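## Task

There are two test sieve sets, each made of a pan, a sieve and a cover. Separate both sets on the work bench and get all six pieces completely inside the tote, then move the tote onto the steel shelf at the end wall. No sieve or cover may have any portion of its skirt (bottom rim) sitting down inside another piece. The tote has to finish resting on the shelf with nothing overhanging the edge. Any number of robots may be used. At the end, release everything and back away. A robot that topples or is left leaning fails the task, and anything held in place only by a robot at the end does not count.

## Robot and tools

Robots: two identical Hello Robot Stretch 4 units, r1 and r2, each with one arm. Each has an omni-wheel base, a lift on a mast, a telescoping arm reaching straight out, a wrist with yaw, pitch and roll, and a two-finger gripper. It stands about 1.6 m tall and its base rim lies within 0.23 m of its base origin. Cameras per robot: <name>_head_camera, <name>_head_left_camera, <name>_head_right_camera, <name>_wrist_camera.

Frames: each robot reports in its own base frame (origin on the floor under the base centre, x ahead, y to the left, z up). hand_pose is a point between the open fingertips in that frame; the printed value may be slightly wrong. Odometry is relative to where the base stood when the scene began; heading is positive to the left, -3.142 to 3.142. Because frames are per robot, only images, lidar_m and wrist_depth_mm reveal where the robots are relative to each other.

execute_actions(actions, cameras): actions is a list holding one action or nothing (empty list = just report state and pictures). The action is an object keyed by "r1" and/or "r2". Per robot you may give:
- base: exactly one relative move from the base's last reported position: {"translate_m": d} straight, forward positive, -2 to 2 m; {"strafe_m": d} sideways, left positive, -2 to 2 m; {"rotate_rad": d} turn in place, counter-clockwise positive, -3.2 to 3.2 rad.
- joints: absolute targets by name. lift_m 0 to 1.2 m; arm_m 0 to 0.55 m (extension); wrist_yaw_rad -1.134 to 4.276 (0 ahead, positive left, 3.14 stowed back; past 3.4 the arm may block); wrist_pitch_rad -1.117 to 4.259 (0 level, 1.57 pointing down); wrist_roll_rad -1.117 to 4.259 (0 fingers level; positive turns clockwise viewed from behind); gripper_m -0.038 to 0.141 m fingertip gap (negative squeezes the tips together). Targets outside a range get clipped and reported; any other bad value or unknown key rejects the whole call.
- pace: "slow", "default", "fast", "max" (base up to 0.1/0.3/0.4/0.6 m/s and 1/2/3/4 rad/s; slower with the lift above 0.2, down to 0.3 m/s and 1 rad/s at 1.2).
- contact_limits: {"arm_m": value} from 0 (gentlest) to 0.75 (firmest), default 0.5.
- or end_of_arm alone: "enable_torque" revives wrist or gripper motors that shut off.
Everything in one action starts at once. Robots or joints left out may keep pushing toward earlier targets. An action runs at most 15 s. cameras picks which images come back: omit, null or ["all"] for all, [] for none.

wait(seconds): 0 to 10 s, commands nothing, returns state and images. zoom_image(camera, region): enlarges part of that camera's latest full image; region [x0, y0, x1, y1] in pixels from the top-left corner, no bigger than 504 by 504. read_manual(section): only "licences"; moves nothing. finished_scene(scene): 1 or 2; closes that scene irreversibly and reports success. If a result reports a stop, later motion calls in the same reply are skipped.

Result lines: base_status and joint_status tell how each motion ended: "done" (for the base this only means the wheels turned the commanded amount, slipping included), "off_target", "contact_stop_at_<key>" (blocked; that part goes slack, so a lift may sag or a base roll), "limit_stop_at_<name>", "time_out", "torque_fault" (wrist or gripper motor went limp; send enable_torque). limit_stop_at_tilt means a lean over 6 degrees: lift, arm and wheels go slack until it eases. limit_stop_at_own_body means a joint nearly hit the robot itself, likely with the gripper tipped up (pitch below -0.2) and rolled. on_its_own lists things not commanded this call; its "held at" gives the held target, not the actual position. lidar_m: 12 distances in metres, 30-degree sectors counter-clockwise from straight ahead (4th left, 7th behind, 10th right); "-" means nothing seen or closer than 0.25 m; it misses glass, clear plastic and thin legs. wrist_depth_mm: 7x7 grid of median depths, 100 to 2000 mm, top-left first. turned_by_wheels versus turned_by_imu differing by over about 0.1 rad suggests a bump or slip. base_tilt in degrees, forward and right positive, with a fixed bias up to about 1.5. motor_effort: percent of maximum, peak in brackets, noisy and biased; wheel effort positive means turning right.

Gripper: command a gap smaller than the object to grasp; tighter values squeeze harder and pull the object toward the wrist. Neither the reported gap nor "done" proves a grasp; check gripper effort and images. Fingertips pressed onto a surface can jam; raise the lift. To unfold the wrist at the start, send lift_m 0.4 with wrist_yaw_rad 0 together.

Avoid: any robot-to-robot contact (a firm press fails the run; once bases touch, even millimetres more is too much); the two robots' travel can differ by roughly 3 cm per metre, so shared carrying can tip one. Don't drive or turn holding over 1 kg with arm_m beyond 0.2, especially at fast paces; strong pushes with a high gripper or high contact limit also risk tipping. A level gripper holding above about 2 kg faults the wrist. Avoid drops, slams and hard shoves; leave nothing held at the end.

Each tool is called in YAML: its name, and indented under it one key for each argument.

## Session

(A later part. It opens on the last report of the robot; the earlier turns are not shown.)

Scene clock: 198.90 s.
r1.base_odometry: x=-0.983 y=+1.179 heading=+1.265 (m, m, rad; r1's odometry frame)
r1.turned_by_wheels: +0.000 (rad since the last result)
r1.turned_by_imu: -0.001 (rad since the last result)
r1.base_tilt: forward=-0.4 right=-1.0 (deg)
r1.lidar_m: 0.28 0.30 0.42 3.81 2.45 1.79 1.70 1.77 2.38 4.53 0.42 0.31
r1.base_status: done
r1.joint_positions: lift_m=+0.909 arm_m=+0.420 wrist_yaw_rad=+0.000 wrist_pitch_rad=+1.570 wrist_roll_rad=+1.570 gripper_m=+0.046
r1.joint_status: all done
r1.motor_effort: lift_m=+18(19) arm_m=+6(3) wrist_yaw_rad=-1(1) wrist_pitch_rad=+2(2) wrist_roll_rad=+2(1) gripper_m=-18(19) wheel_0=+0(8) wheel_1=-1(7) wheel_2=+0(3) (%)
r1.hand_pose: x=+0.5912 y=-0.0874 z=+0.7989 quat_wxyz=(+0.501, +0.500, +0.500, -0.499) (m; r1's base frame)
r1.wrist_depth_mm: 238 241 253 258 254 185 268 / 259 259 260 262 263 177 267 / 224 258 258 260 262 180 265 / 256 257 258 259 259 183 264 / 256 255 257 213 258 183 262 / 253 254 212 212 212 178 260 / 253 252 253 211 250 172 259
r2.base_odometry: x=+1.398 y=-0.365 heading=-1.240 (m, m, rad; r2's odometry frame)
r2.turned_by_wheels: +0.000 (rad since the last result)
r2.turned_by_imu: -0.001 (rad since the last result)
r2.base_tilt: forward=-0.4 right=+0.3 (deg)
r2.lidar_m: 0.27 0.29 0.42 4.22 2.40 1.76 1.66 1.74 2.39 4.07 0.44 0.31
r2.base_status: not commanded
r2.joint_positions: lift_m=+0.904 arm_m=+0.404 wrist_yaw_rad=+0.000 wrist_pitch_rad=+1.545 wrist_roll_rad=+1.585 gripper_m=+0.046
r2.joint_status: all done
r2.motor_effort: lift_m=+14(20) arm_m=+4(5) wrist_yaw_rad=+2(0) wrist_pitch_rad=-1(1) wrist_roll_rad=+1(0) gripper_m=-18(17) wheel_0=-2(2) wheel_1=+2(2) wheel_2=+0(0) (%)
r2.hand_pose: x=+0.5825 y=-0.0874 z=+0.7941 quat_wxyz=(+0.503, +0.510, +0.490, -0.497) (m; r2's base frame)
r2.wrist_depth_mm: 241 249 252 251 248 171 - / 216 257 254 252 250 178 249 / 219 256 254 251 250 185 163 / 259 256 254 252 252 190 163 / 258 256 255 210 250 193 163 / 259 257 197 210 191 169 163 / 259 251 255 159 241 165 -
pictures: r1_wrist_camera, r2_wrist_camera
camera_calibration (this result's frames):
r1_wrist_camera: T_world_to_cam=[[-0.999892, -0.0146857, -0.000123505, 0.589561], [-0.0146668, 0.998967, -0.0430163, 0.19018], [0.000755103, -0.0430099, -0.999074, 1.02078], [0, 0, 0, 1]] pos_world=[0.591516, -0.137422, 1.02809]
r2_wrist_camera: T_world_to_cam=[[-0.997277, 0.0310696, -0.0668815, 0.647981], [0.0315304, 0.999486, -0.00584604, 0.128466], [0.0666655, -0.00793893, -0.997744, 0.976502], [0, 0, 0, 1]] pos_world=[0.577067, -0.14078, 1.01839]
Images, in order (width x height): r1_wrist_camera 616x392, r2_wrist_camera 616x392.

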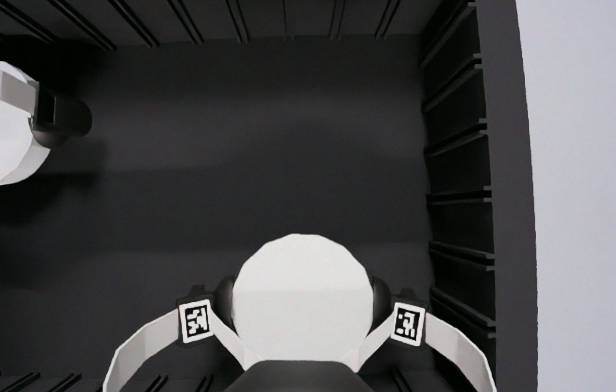

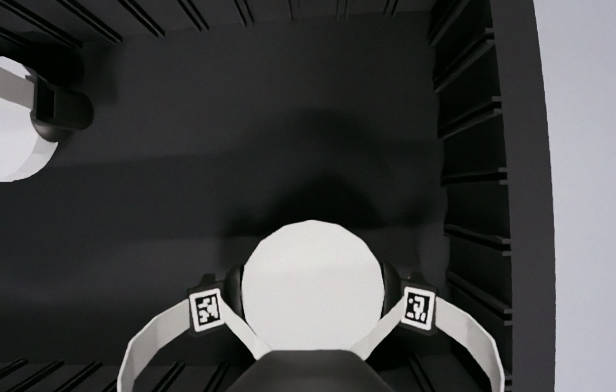

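execute_actions:
  actions:
    - {"r1": {"joints": {"lift_m": 0.905, "gripper_m": 0.09}, "pace": "slow"}, "r2": {"joints": {"lift_m": 0.9, "gripper_m": 0.09}, "pace": "slow"}}
  cameras: ["r1_wrist_camera", "r2_wrist_camera"]

Scene clock: 205.17 s.
r1.base_odometry: x=-0.983 y=+1.179 heading=+1.265 (m, m, rad; r1's odometry frame)
r1.turned_by_wheels: +0.000 (rad since the last result)
r1.turned_by_imu: -0.001 (rad since the last result)
r1.base_tilt: forward=-0.4 right=-1.0 (deg)
r1.lidar_m: 0.28 0.31 0.42 3.78 2.49 1.79 1.71 1.76 2.38 4.54 0.42 0.31
r1.base_status: not commanded
r1.joint_positions: lift_m=+0.905 arm_m=+0.420 wrist_yaw_rad=+0.000 wrist_pitch_rad=+1.570 wrist_roll_rad=+1.570 gripper_m=+0.090
r1.joint_status: all done
r1.motor_effort: lift_m=+19(17) arm_m=+6(5) wrist_yaw_rad=-1(2) wrist_pitch_rad=+3(2) wrist_roll_rad=+1(1) gripper_m=-2(19) wheel_0=+0(0) wheel_1=-1(1) wheel_2=+0(0) (%)
r1.hand_pose: x=+0.5912 y=-0.0874 z=+0.7949 quat_wxyz=(+0.501, +0.500, +0.500, -0.499) (m; r1's base frame)
r1.wrist_depth_mm: 239 241 253 256 255 174 264 / 256 257 257 258 259 177 263 / 233 255 256 256 257 180 262 / 252 254 254 255 257 183 259 / 251 252 253 233 256 183 258 / 250 251 213 230 213 178 257 / 249 249 250 146 253 168 256
r2.base_odometry: x=+1.398 y=-0.365 heading=-1.240 (m, m, rad; r2's odometry frame)
r2.turned_by_wheels: +0.000 (rad since the last result)
r2.turned_by_imu: -0.001 (rad since the last result)
r2.base_tilt: forward=-0.4 right=+0.4 (deg)
r2.lidar_m: 0.29 0.30 0.42 4.21 2.39 1.74 1.67 1.73 2.37 4.09 0.42 0.32
r2.base_status: not commanded
r2.joint_positions: lift_m=+0.900 arm_m=+0.404 wrist_yaw_rad=+0.000 wrist_pitch_rad=+1.545 wrist_roll_rad=+1.585 gripper_m=+0.090
r2.joint_status: all done
r2.motor_effort: lift_m=+14(13) arm_m=+4(4) wrist_yaw_rad=+1(1) wrist_pitch_rad=-1(1) wrist_roll_rad=+1(1) gripper_m=+3(11) wheel_0=-2(2) wheel_1=+2(1) wheel_2=+0(0) (%)
r2.hand_pose: x=+0.5826 y=-0.0874 z=+0.7901 quat_wxyz=(+0.503, +0.510, +0.490, -0.497) (m; r2's base frame)
r2.wrist_depth_mm: 241 249 249 248 245 171 - / 206 251 250 247 245 178 159 / 233 252 250 248 247 185 158 / 254 253 250 250 247 190 158 / 254 252 251 226 246 193 159 / 255 254 199 226 198 180 159 / 255 252 250 125 246 167 -
pictures: r1_wrist_camera, r2_wrist_camera
camera_calibration (this result's frames):
r1_wrist_camera: T_world_to_cam=[[-0.999892, -0.0146853, -0.000130657, 0.589569], [-0.014666, 0.998967, -0.0430164, 0.190008], [0.000762229, -0.0430099, -0.999074, 1.0168], [0, 0, 0, 1]] pos_world=[0.591517, -0.137422, 1.02411]
r2_wrist_camera: T_world_to_cam=[[-0.997272, 0.0310812, -0.0669519, 0.64779], [0.0315425, 0.999485, -0.00584364, 0.128433], [0.0667358, -0.00793953, -0.997739, 0.972477], [0, 0, 0, 1]] pos_world=[0.577073, -0.14078, 1.0144]
Images, in order (width x height): r1_wrist_camera 616x392, r2_wrist_camera 616x392.

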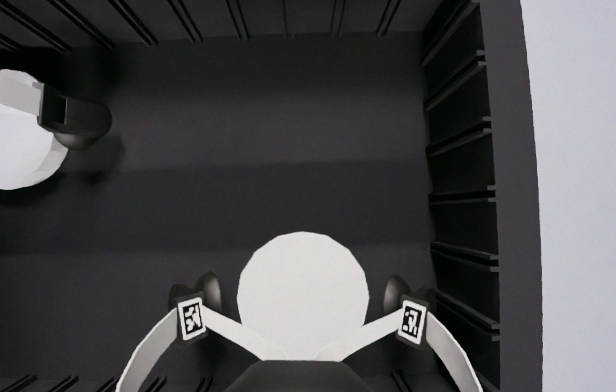

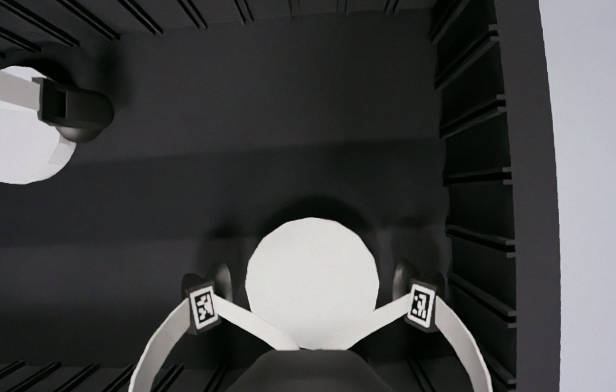

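execute_actions:
  actions:
    - {"r1": {"joints": {"lift_m": 1.012}, "pace": "fast"}, "r2": {"joints": {"lift_m": 1.008}, "pace": "fast"}}
  cameras: []

execute_actions:
  actions:
    - {"r1": {"base": {"strafe_m": 0.438}, "joints": {"arm_m": 0.311, "wrist_roll_rad": 0.0, "gripper_m": 0.11}, "pace": "fast"}, "r2": {"base": {"strafe_m": 0.46}, "joints": {"arm_m": 0.313, "wrist_roll_rad": 0.015, "gripper_m": 0.11}, "pace": "fast"}}
  cameras: ["r1_wrist_camera", "r2_wrist_camera"]

Scene clock: 214.77 s.
r1.base_odometry: x=-0.983 y=+1.179 heading=+1.265 (m, m, rad; r1's odometry frame)
r1.turned_by_wheels: +0.000 (rad since the last result)
r1.turned_by_imu: -0.001 (rad since the last result)
r1.base_tilt: forward=-0.4 right=-1.0 (deg)
r1.lidar_m: 0.28 0.31 0.42 3.77 2.49 1.79 1.70 1.77 2.41 4.53 0.42 0.29
r1.base_status: not commanded
r1.joint_positions: lift_m=+1.012 arm_m=+0.420 wrist_yaw_rad=+0.000 wrist_pitch_rad=+1.570 wrist_roll_rad=+1.570 gripper_m=+0.090
r1.joint_status: all done
r1.motor_effort: lift_m=+23(24) arm_m=+5(6) wrist_yaw_rad=-1(1) wrist_pitch_rad=+2(2) wrist_roll_rad=+1(1) gripper_m=-2(2) wheel_0=-1(0) wheel_1=-1(1) wheel_2=+0(0) (%)
r1.hand_pose: x=+0.5912 y=-0.0874 z=+0.9016 quat_wxyz=(+0.501, +0.500, +0.500, -0.499) (m; r1's base frame)
r1.wrist_depth_mm: 278 278 279 283 281 370 373 / 277 336 353 364 317 370 373 / 334 359 362 364 347 366 370 / 357 357 359 359 359 366 366 / 355 357 357 336 357 364 364 / 353 353 213 349 213 359 364 / 293 270 281 146 272 359 359
r2.base_odometry: x=+1.398 y=-0.365 heading=-1.240 (m, m, rad; r2's odometry frame)
r2.turned_by_wheels: +0.000 (rad since the last result)
r2.turned_by_imu: -0.001 (rad since the last result)
r2.base_tilt: forward=-0.4 right=+0.3 (deg)
r2.lidar_m: 0.28 0.27 0.43 4.22 2.40 1.75 1.67 1.73 2.37 4.08 0.43 0.28
r2.base_status: not commanded
r2.joint_positions: lift_m=+1.008 arm_m=+0.404 wrist_yaw_rad=+0.000 wrist_pitch_rad=+1.545 wrist_roll_rad=+1.585 gripper_m=+0.090
r2.joint_status: all done
r2.motor_effort: lift_m=+21(24) arm_m=+4(4) wrist_yaw_rad=+0(1) wrist_pitch_rad=-2(1) wrist_roll_rad=+0(0) gripper_m=+0(1) wheel_0=-2(2) wheel_1=+2(2) wheel_2=+0(0) (%)
r2.hand_pose: x=+0.5826 y=-0.0874 z=+0.8976 quat_wxyz=(+0.503, +0.510, +0.490, -0.497) (m; r2's base frame)
r2.wrist_depth_mm: 277 274 273 274 276 351 347 / 207 347 355 353 351 351 349 / 343 340 357 357 353 351 347 / 366 364 359 355 353 351 351 / 364 359 359 334 353 351 351 / 368 362 199 340 197 351 355 / 281 276 277 125 268 353 351
pictures: none
No camera images: the call's "cameras" was empty. Leave "cameras" out to get every camera's image.

Scene clock: 217.43 s.
r1.base_odometry: x=-1.401 y=+1.311 heading=+1.265 (m, m, rad; r1's odometry frame)
r1.turned_by_wheels: +0.000 (rad since the last result)
r1.turned_by_imu: +0.001 (rad since the last result)
r1.base_tilt: forward=-0.4 right=-1.0 (deg)
r1.lidar_m: 0.27 0.29 3.50 3.35 2.49 1.77 1.71 1.78 2.41 1.22 0.42 0.29
r1.base_status: done
r1.joint_positions: lift_m=+1.012 arm_m=+0.312 wrist_yaw_rad=+0.000 wrist_pitch_rad=+1.570 wrist_roll_rad=+0.000 gripper_m=+0.110
r1.joint_status: all done
r1.motor_effort: lift_m=+23(23) arm_m=-5(5) wrist_yaw_rad=-1(1) wrist_pitch_rad=+1(1) wrist_roll_rad=-1(5) gripper_m=-2(2) wheel_0=+2(9) wheel_1=+0(11) wheel_2=+0(1) (%)
r1.hand_pose: x=+0.4830 y=-0.0874 z=+0.9016 quat_wxyz=(+0.707, +0.000, +0.707, +0.000) (m; r1's base frame)
r1.wrist_depth_mm: 368 366 368 368 370 370 370 / 368 364 368 366 368 368 368 / 366 364 364 364 366 366 366 / 362 359 362 364 364 366 366 / 362 362 362 329 362 364 364 / 357 357 317 327 218 362 362 / 355 357 359 148 357 357 362
r2.base_odometry: x=+1.833 y=-0.216 heading=-1.240 (m, m, rad; r2's odometry frame)
r2.turned_by_wheels: +0.000 (rad since the last result)
r2.turned_by_imu: -0.001 (rad since the last result)
r2.base_tilt: forward=-0.4 right=+0.3 (deg)
r2.lidar_m: 0.29 0.30 3.92 3.74 2.43 1.74 1.66 1.74 2.38 1.18 0.41 0.31
r2.base_status: done
r2.joint_positions: lift_m=+1.008 arm_m=+0.314 wrist_yaw_rad=+0.000 wrist_pitch_rad=+1.545 wrist_roll_rad=+0.015 gripper_m=+0.110
r2.joint_status: all done
r2.motor_effort: lift_m=+21(21) arm_m=-4(0) wrist_yaw_rad=+2(0) wrist_pitch_rad=-1(1) wrist_roll_rad=-2(5) gripper_m=+0(0) wheel_0=+2(8) wheel_1=-1(8) wheel_2=+0(0) (%)
r2.hand_pose: x=+0.4920 y=-0.0874 z=+0.8976 quat_wxyz=(+0.716, +0.006, +0.698, -0.005) (m; r2's base frame)
r2.wrist_depth_mm: 759 364 364 364 359 357 359 / 1118 364 362 362 357 357 357 / 1138 364 359 359 357 357 355 / 1118 362 362 359 362 355 357 / 1118 364 362 324 357 357 357 / 1138 362 201 325 355 353 353 / 1118 364 362 123 355 357 353
pictures: r1_wrist_camera, r2_wrist_camera
camera_calibration (this result's frames):
r1_wrist_camera: T_world_to_cam=[[0.012905, -0.999916, 0.000699213, -0.0946517], [-0.998963, -0.0129232, -0.0436551, 0.58054], [0.0436605, -0.000135118, -0.999046, 1.10643], [0, 0, 0, 1]] pos_world=[0.532852, -0.0869919, 1.13079]
r2_wrist_camera: T_world_to_cam=[[-0.0316637, -0.998614, -0.04203, -0.0228024], [-0.998936, 0.0330284, -0.0321832, 0.578097], [0.0335268, 0.0409663, -0.998598, 1.10709], [0, 0, 0, 1]] pos_world=[0.539643, -0.0872176, 1.12318]
Images, in order (width x height): r1_wrist_camera 616x392, r2_wrist_camera 616x392.

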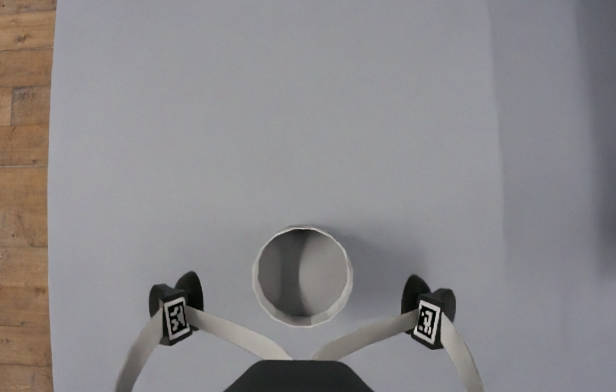

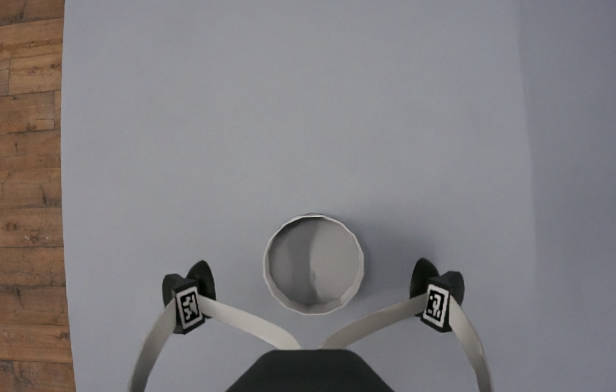

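execute_actions:
  actions:
    - {"r1": {"joints": {"lift_m": 0.925, "gripper_m": 0.09}}, "r2": {"joints": {"lift_m": 0.921, "gripper_m": 0.09}}}
  cameras: []

execute_actions:
  actions:
    - {"r1": {"joints": {"gripper_m": 0.057}}, "r2": {"joints": {"gripper_m": 0.057}}}
  cameras: []

execute_actions:
  actions:
    - {"r1": {"joints": {"lift_m": 0.95}, "pace": "slow"}, "r2": {"joints": {"lift_m": 0.946}, "pace": "slow"}}
  cameras: ["r1_wrist_camera", "r2_wrist_camera"]

Scene clock: 227.73 s.
r1.base_odometry: x=-1.401 y=+1.311 heading=+1.265 (m, m, rad; r1's odometry frame)
r1.turned_by_wheels: +0.000 (rad since the last result)
r1.turned_by_imu: -0.001 (rad since the last result)
r1.base_tilt: forward=-0.4 right=-1.0 (deg)
r1.lidar_m: 0.28 0.29 3.54 3.33 2.49 1.77 1.71 1.77 2.41 1.21 0.43 0.29
r1.base_status: not commanded
r1.joint_positions: lift_m=+0.925 arm_m=+0.312 wrist_yaw_rad=+0.000 wrist_pitch_rad=+1.570 wrist_roll_rad=+0.000 gripper_m=+0.090
r1.joint_status: all done
r1.motor_effort: lift_m=+18(20) arm_m=-5(5) wrist_yaw_rad=+0(0) wrist_pitch_rad=+1(1) wrist_roll_rad=-1(0) gripper_m=-2(2) wheel_0=+2(2) wheel_1=+0(0) wheel_2=+0(0) (%)
r1.hand_pose: x=+0.4830 y=-0.0874 z=+0.8149 quat_wxyz=(+0.707, +0.000, +0.707, +0.000) (m; r1's base frame)
r1.wrist_depth_mm: 279 281 279 281 282 282 282 / 279 279 278 281 281 282 282 / 277 278 278 278 279 279 279 / 276 277 278 277 278 278 279 / 274 274 277 242 276 277 278 / 273 273 213 241 213 276 276 / 272 272 272 146 274 276 276
r2.base_odometry: x=+1.833 y=-0.216 heading=-1.240 (m, m, rad; r2's odometry frame)
r2.turned_by_wheels: +0.000 (rad since the last result)
r2.turned_by_imu: -0.001 (rad since the last result)
r2.base_tilt: forward=-0.5 right=+0.4 (deg)
r2.lidar_m: 0.27 0.28 3.90 3.74 2.42 1.73 1.66 1.76 2.39 1.21 0.42 0.31
r2.base_status: not commanded
r2.joint_positions: lift_m=+0.921 arm_m=+0.314 wrist_yaw_rad=+0.000 wrist_pitch_rad=+1.545 wrist_roll_rad=+0.015 gripper_m=+0.090
r2.joint_status: all done
r2.motor_effort: lift_m=+14(17) arm_m=-4(4) wrist_yaw_rad=+2(2) wrist_pitch_rad=-1(3) wrist_roll_rad=-1(1) gripper_m=+2(3) wheel_0=+2(2) wheel_1=-1(1) wheel_2=+0(0) (%)
r2.hand_pose: x=+0.4920 y=-0.0874 z=+0.8111 quat_wxyz=(+0.716, +0.006, +0.698, -0.005) (m; r2's base frame)
r2.wrist_depth_mm: 278 277 276 274 273 272 272 / 278 277 277 274 272 272 270 / 278 274 274 276 272 272 270 / 277 274 274 274 271 272 271 / 276 276 273 239 272 270 270 / 276 276 198 237 197 271 270 / 273 273 273 125 270 270 268
pictures: none
No camera images: the call's "cameras" was empty. Leave "cameras" out to get every camera's image.

Scene clock: 228.87 s.
r1.base_odometry: x=-1.401 y=+1.311 heading=+1.265 (m, m, rad; r1's odometry frame)
r1.turned_by_wheels: +0.000 (rad since the last result)
r1.turned_by_imu: +0.000 (rad since the last result)
r1.base_tilt: forward=-0.4 right=-1.0 (deg)
r1.lidar_m: 0.27 0.28 3.54 3.35 2.50 1.78 1.72 1.78 2.41 1.25 0.42 0.29
r1.base_status: not commanded
r1.joint_positions: lift_m=+0.925 arm_m=+0.312 wrist_yaw_rad=+0.000 wrist_pitch_rad=+1.570 wrist_roll_rad=+0.000 gripper_m=+0.057
r1.joint_status: all done
r1.motor_effort: lift_m=+18(18) arm_m=-5(4) wrist_yaw_rad=-1(1) wrist_pitch_rad=+2(2) wrist_roll_rad=+0(1) gripper_m=-13(14) wheel_0=+2(2) wheel_1=+0(0) wheel_2=+0(0) (%)
r1.hand_pose: x=+0.4830 y=-0.0874 z=+0.8149 quat_wxyz=(+0.707, +0.000, +0.707, +0.000) (m; r1's base frame)
r1.wrist_depth_mm: 281 279 281 281 282 282 283 / 279 279 279 279 281 281 281 / 278 277 278 278 278 279 279 / 276 277 277 277 277 277 279 / 274 276 276 240 276 277 278 / 273 274 209 239 213 276 277 / 273 271 272 233 273 274 274
r2.base_odometry: x=+1.833 y=-0.216 heading=-1.240 (m, m, rad; r2's odometry frame)
r2.turned_by_wheels: +0.000 (rad since the last result)
r2.turned_by_imu: +0.000 (rad since the last result)
r2.base_tilt: forward=-0.5 right=+0.3 (deg)
r2.lidar_m: 0.27 0.30 3.91 3.75 2.42 1.76 1.65 1.74 2.35 1.22 0.42 0.32
r2.base_status: not commanded
r2.joint_positions: lift_m=+0.921 arm_m=+0.314 wrist_yaw_rad=+0.000 wrist_pitch_rad=+1.545 wrist_roll_rad=+0.015 gripper_m=+0.057
r2.joint_status: all done
r2.motor_effort: lift_m=+14(14) arm_m=-4(4) wrist_yaw_rad=+2(1) wrist_pitch_rad=-2(2) wrist_roll_rad=-2(2) gripper_m=-13(11) wheel_0=+2(2) wheel_1=-1(1) wheel_2=+0(0) (%)
r2.hand_pose: x=+0.4920 y=-0.0874 z=+0.8111 quat_wxyz=(+0.716, +0.006, +0.698, -0.005) (m; r2's base frame)
r2.wrist_depth_mm: 278 277 274 274 273 272 271 / 278 276 274 274 274 271 270 / 278 276 276 273 272 271 270 / 277 276 274 273 272 270 270 / 277 274 272 232 272 271 270 / 276 274 193 232 195 268 270 / 274 274 273 123 271 268 268
pictures: none
No camera images: the call's "cameras" was empty. Leave "cameras" out to get every camera's image.

Scene clock: 229.87 s.
r1.base_odometry: x=-1.401 y=+1.311 heading=+1.265 (m, m, rad; r1's odometry frame)
r1.turned_by_wheels: +0.000 (rad since the last result)
r1.turned_by_imu: +0.000 (rad since the last result)
r1.base_tilt: forward=-0.3 right=-1.0 (deg)
r1.lidar_m: 0.25 0.31 3.54 3.33 2.48 1.78 1.71 1.76 2.42 1.23 0.42 0.29
r1.base_status: not commanded
r1.joint_positions: lift_m=+0.950 arm_m=+0.312 wrist_yaw_rad=+0.000 wrist_pitch_rad=+1.570 wrist_roll_rad=+0.000 gripper_m=+0.057
r1.joint_status: all done
r1.motor_effort: lift_m=+24(22) arm_m=-5(5) wrist_yaw_rad=+0(1) wrist_pitch_rad=+2(2) wrist_roll_rad=-1(0) gripper_m=-14(13) wheel_0=+2(2) wheel_1=+0(0) wheel_2=+0(0) (%)
r1.hand_pose: x=+0.4830 y=-0.0874 z=+0.8395 quat_wxyz=(+0.707, +0.000, +0.707, +0.000) (m; r1's base frame)
r1.wrist_depth_mm: 304 306 304 306 306 306 309 / 303 304 303 304 306 306 306 / 301 301 303 301 304 304 304 / 300 300 301 301 301 303 303 / 298 300 300 240 300 301 301 / 297 297 209 239 213 300 300 / 296 296 296 233 298 298 298
r2.base_odometry: x=+1.833 y=-0.216 heading=-1.240 (m, m, rad; r2's odometry frame)
r2.turned_by_wheels: +0.000 (rad since the last result)
r2.turned_by_imu: +0.000 (rad since the last result)
r2.base_tilt: forward=-0.4 right=+0.3 (deg)
r2.lidar_m: 0.29 0.28 3.92 3.74 2.41 1.76 1.67 1.73 2.39 1.22 0.44 0.31
r2.base_status: not commanded
r2.joint_positions: lift_m=+0.946 arm_m=+0.314 wrist_yaw_rad=+0.000 wrist_pitch_rad=+1.545 wrist_roll_rad=+0.015 gripper_m=+0.057
r2.joint_status: all done
r2.motor_effort: lift_m=+22(16) arm_m=-4(4) wrist_yaw_rad=+2(1) wrist_pitch_rad=-1(2) wrist_roll_rad=-1(1) gripper_m=-12(7) wheel_0=+2(2) wheel_1=-1(1) wheel_2=-1(0) (%)
r2.hand_pose: x=+0.4920 y=-0.0874 z=+0.8355 quat_wxyz=(+0.716, +0.006, +0.698, -0.005) (m; r2's base frame)
r2.wrist_depth_mm: 300 300 300 298 297 297 296 / 301 300 298 298 298 296 296 / 303 300 300 298 297 296 294 / 300 300 297 297 296 294 294 / 303 300 297 233 294 294 294 / 300 298 194 232 195 293 293 / 298 297 297 123 294 293 293
pictures: r1_wrist_camera, r2_wrist_camera
camera_calibration (this result's frames):
r1_wrist_camera: T_world_to_cam=[[0.0129049, -0.999916, 0.000699214, -0.0946082], [-0.998963, -0.0129232, -0.0436552, 0.577824], [0.0436606, -0.000135121, -0.999046, 1.04437], [0, 0, 0, 1]] pos_world=[0.532848, -0.0869919, 1.06866]
r2_wrist_camera: T_world_to_cam=[[-0.0316636, -0.998614, -0.04203, -0.0254128], [-0.998936, 0.0330283, -0.0321832, 0.576094], [0.0335268, 0.0409663, -0.998598, 1.04507], [0, 0, 0, 1]] pos_world=[0.539639, -0.0872176, 1.06108]
Images, in order (width x height): r1_wrist_camera 616x392, r2_wrist_camera 616x392.

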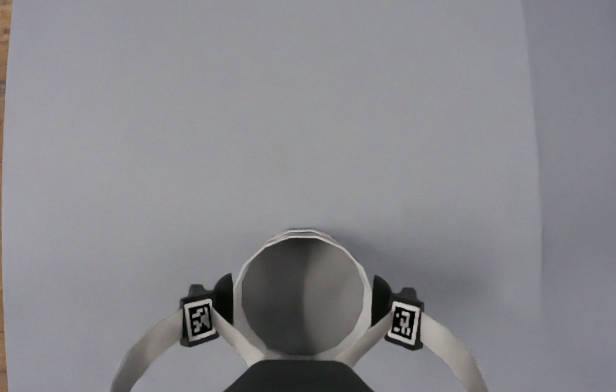

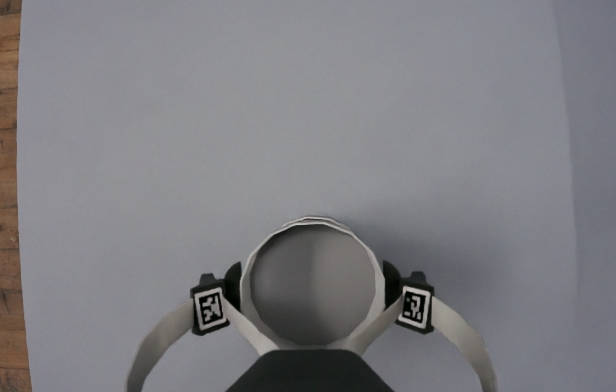

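execute_actions:
  actions:
    - {"r1": {"base": {"strafe_m": -0.55}, "joints": {"lift_m": 1.03, "arm_m": 0.423, "wrist_roll_rad": 1.57, "gripper_m": 0.046}}, "r2": {"base": {"strafe_m": -0.572}, "joints": {"lift_m": 1.03, "arm_m": 0.408, "wrist_roll_rad": 1.585, "gripper_m": 0.05}}}
  cameras: ["r1_wrist_camera", "r2_wrist_camera", "r1_head_left_camera"]

Scene clock: 241.57 s.
r1.base_odometry: x=-0.877 y=+1.145 heading=+1.265 (m, m, rad; r1's odometry frame)
r1.turned_by_wheels: +0.000 (rad since the last result)
r1.turned_by_imu: -0.002 (rad since the last result)
r1.base_tilt: forward=-0.4 right=-1.0 (deg)
r1.lidar_m: 0.29 0.31 0.41 3.89 2.46 1.79 1.71 1.75 2.40 4.42 0.41 0.30
r1.base_status: done
r1.joint_positions: lift_m=+1.030 arm_m=+0.422 wrist_yaw_rad=+0.000 wrist_pitch_rad=+1.570 wrist_roll_rad=+1.570 gripper_m=+0.046
r1.joint_status: all done
r1.motor_effort: lift_m=+23(23) arm_m=+5(10) wrist_yaw_rad=+0(2) wrist_pitch_rad=+3(2) wrist_roll_rad=+2(7) gripper_m=-19(18) wheel_0=+0(6) wheel_1=+0(11) wheel_2=+0(1) (%)
r1.hand_pose: x=+0.5932 y=-0.0874 z=+0.9195 quat_wxyz=(+0.501, +0.500, +0.500, -0.499) (m; r1's base frame)
r1.wrist_depth_mm: 382 384 387 387 387 389 389 / 382 384 384 387 387 389 389 / 377 379 382 382 384 384 387 / 290 309 293 294 294 384 387 / 373 375 375 236 345 382 382 / 368 370 208 235 211 379 379 / 368 368 370 234 290 377 379
r2.base_odometry: x=+1.292 y=-0.401 heading=-1.240 (m, m, rad; r2's odometry frame)
r2.turned_by_wheels: +0.000 (rad since the last result)
r2.turned_by_imu: -0.001 (rad since the last result)
r2.base_tilt: forward=-0.5 right=+0.3 (deg)
r2.lidar_m: 0.29 0.30 0.42 4.32 2.38 1.75 1.66 1.75 2.39 3.99 0.44 0.31
r2.base_status: done
r2.joint_positions: lift_m=+1.030 arm_m=+0.407 wrist_yaw_rad=+0.000 wrist_pitch_rad=+1.545 wrist_roll_rad=+1.585 gripper_m=+0.050
r2.joint_status: all done
r2.motor_effort: lift_m=+22(21) arm_m=+4(4) wrist_yaw_rad=+1(2) wrist_pitch_rad=-1(1) wrist_roll_rad=+1(2) gripper_m=-11(12) wheel_0=+0(8) wheel_1=+0(6) wheel_2=+0(3) (%)
r2.hand_pose: x=+0.5855 y=-0.0874 z=+0.9195 quat_wxyz=(+0.503, +0.510, +0.490, -0.497) (m; r2's base frame)
r2.wrist_depth_mm: 389 387 382 382 379 373 368 / 389 384 379 377 377 375 375 / 394 387 382 379 375 373 373 / 336 298 382 377 359 373 370 / 387 364 379 230 320 373 373 / 382 387 197 229 193 370 373 / 382 384 379 162 375 290 373
pictures: r1_head_left_camera, r1_wrist_camera, r2_wrist_camera
camera_calibration (this result's frames):
r1_wrist_camera: T_world_to_cam=[[-0.999892, -0.014694, -0.0000827396, 0.591532], [-0.0146768, 0.998967, -0.0430157, 0.195403], [0.000714727, -0.0430099, -0.999074, 1.1413], [0, 0, 0, 1]] pos_world=[0.59352, -0.137422, 1.14869]
r2_wrist_camera: T_world_to_cam=[[-0.997277, 0.0311136, -0.0668565, 0.659329], [0.0315744, 0.999484, -0.00584687, 0.12908], [0.0666401, -0.00794191, -0.997745, 1.10143], [0, 0, 0, 1]] pos_world=[0.580059, -0.14078, 1.14378]
Images, in order (width x height): r1_head_left_camera 420x672, r1_wrist_camera 616x392, r2_wrist_camera 616x392.

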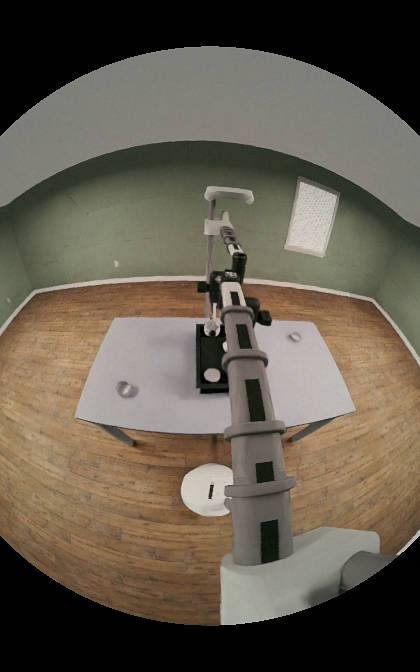

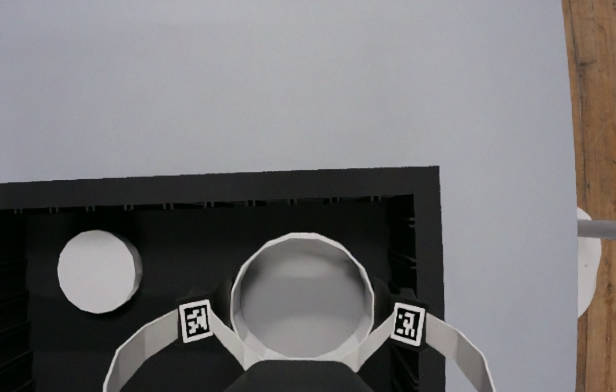

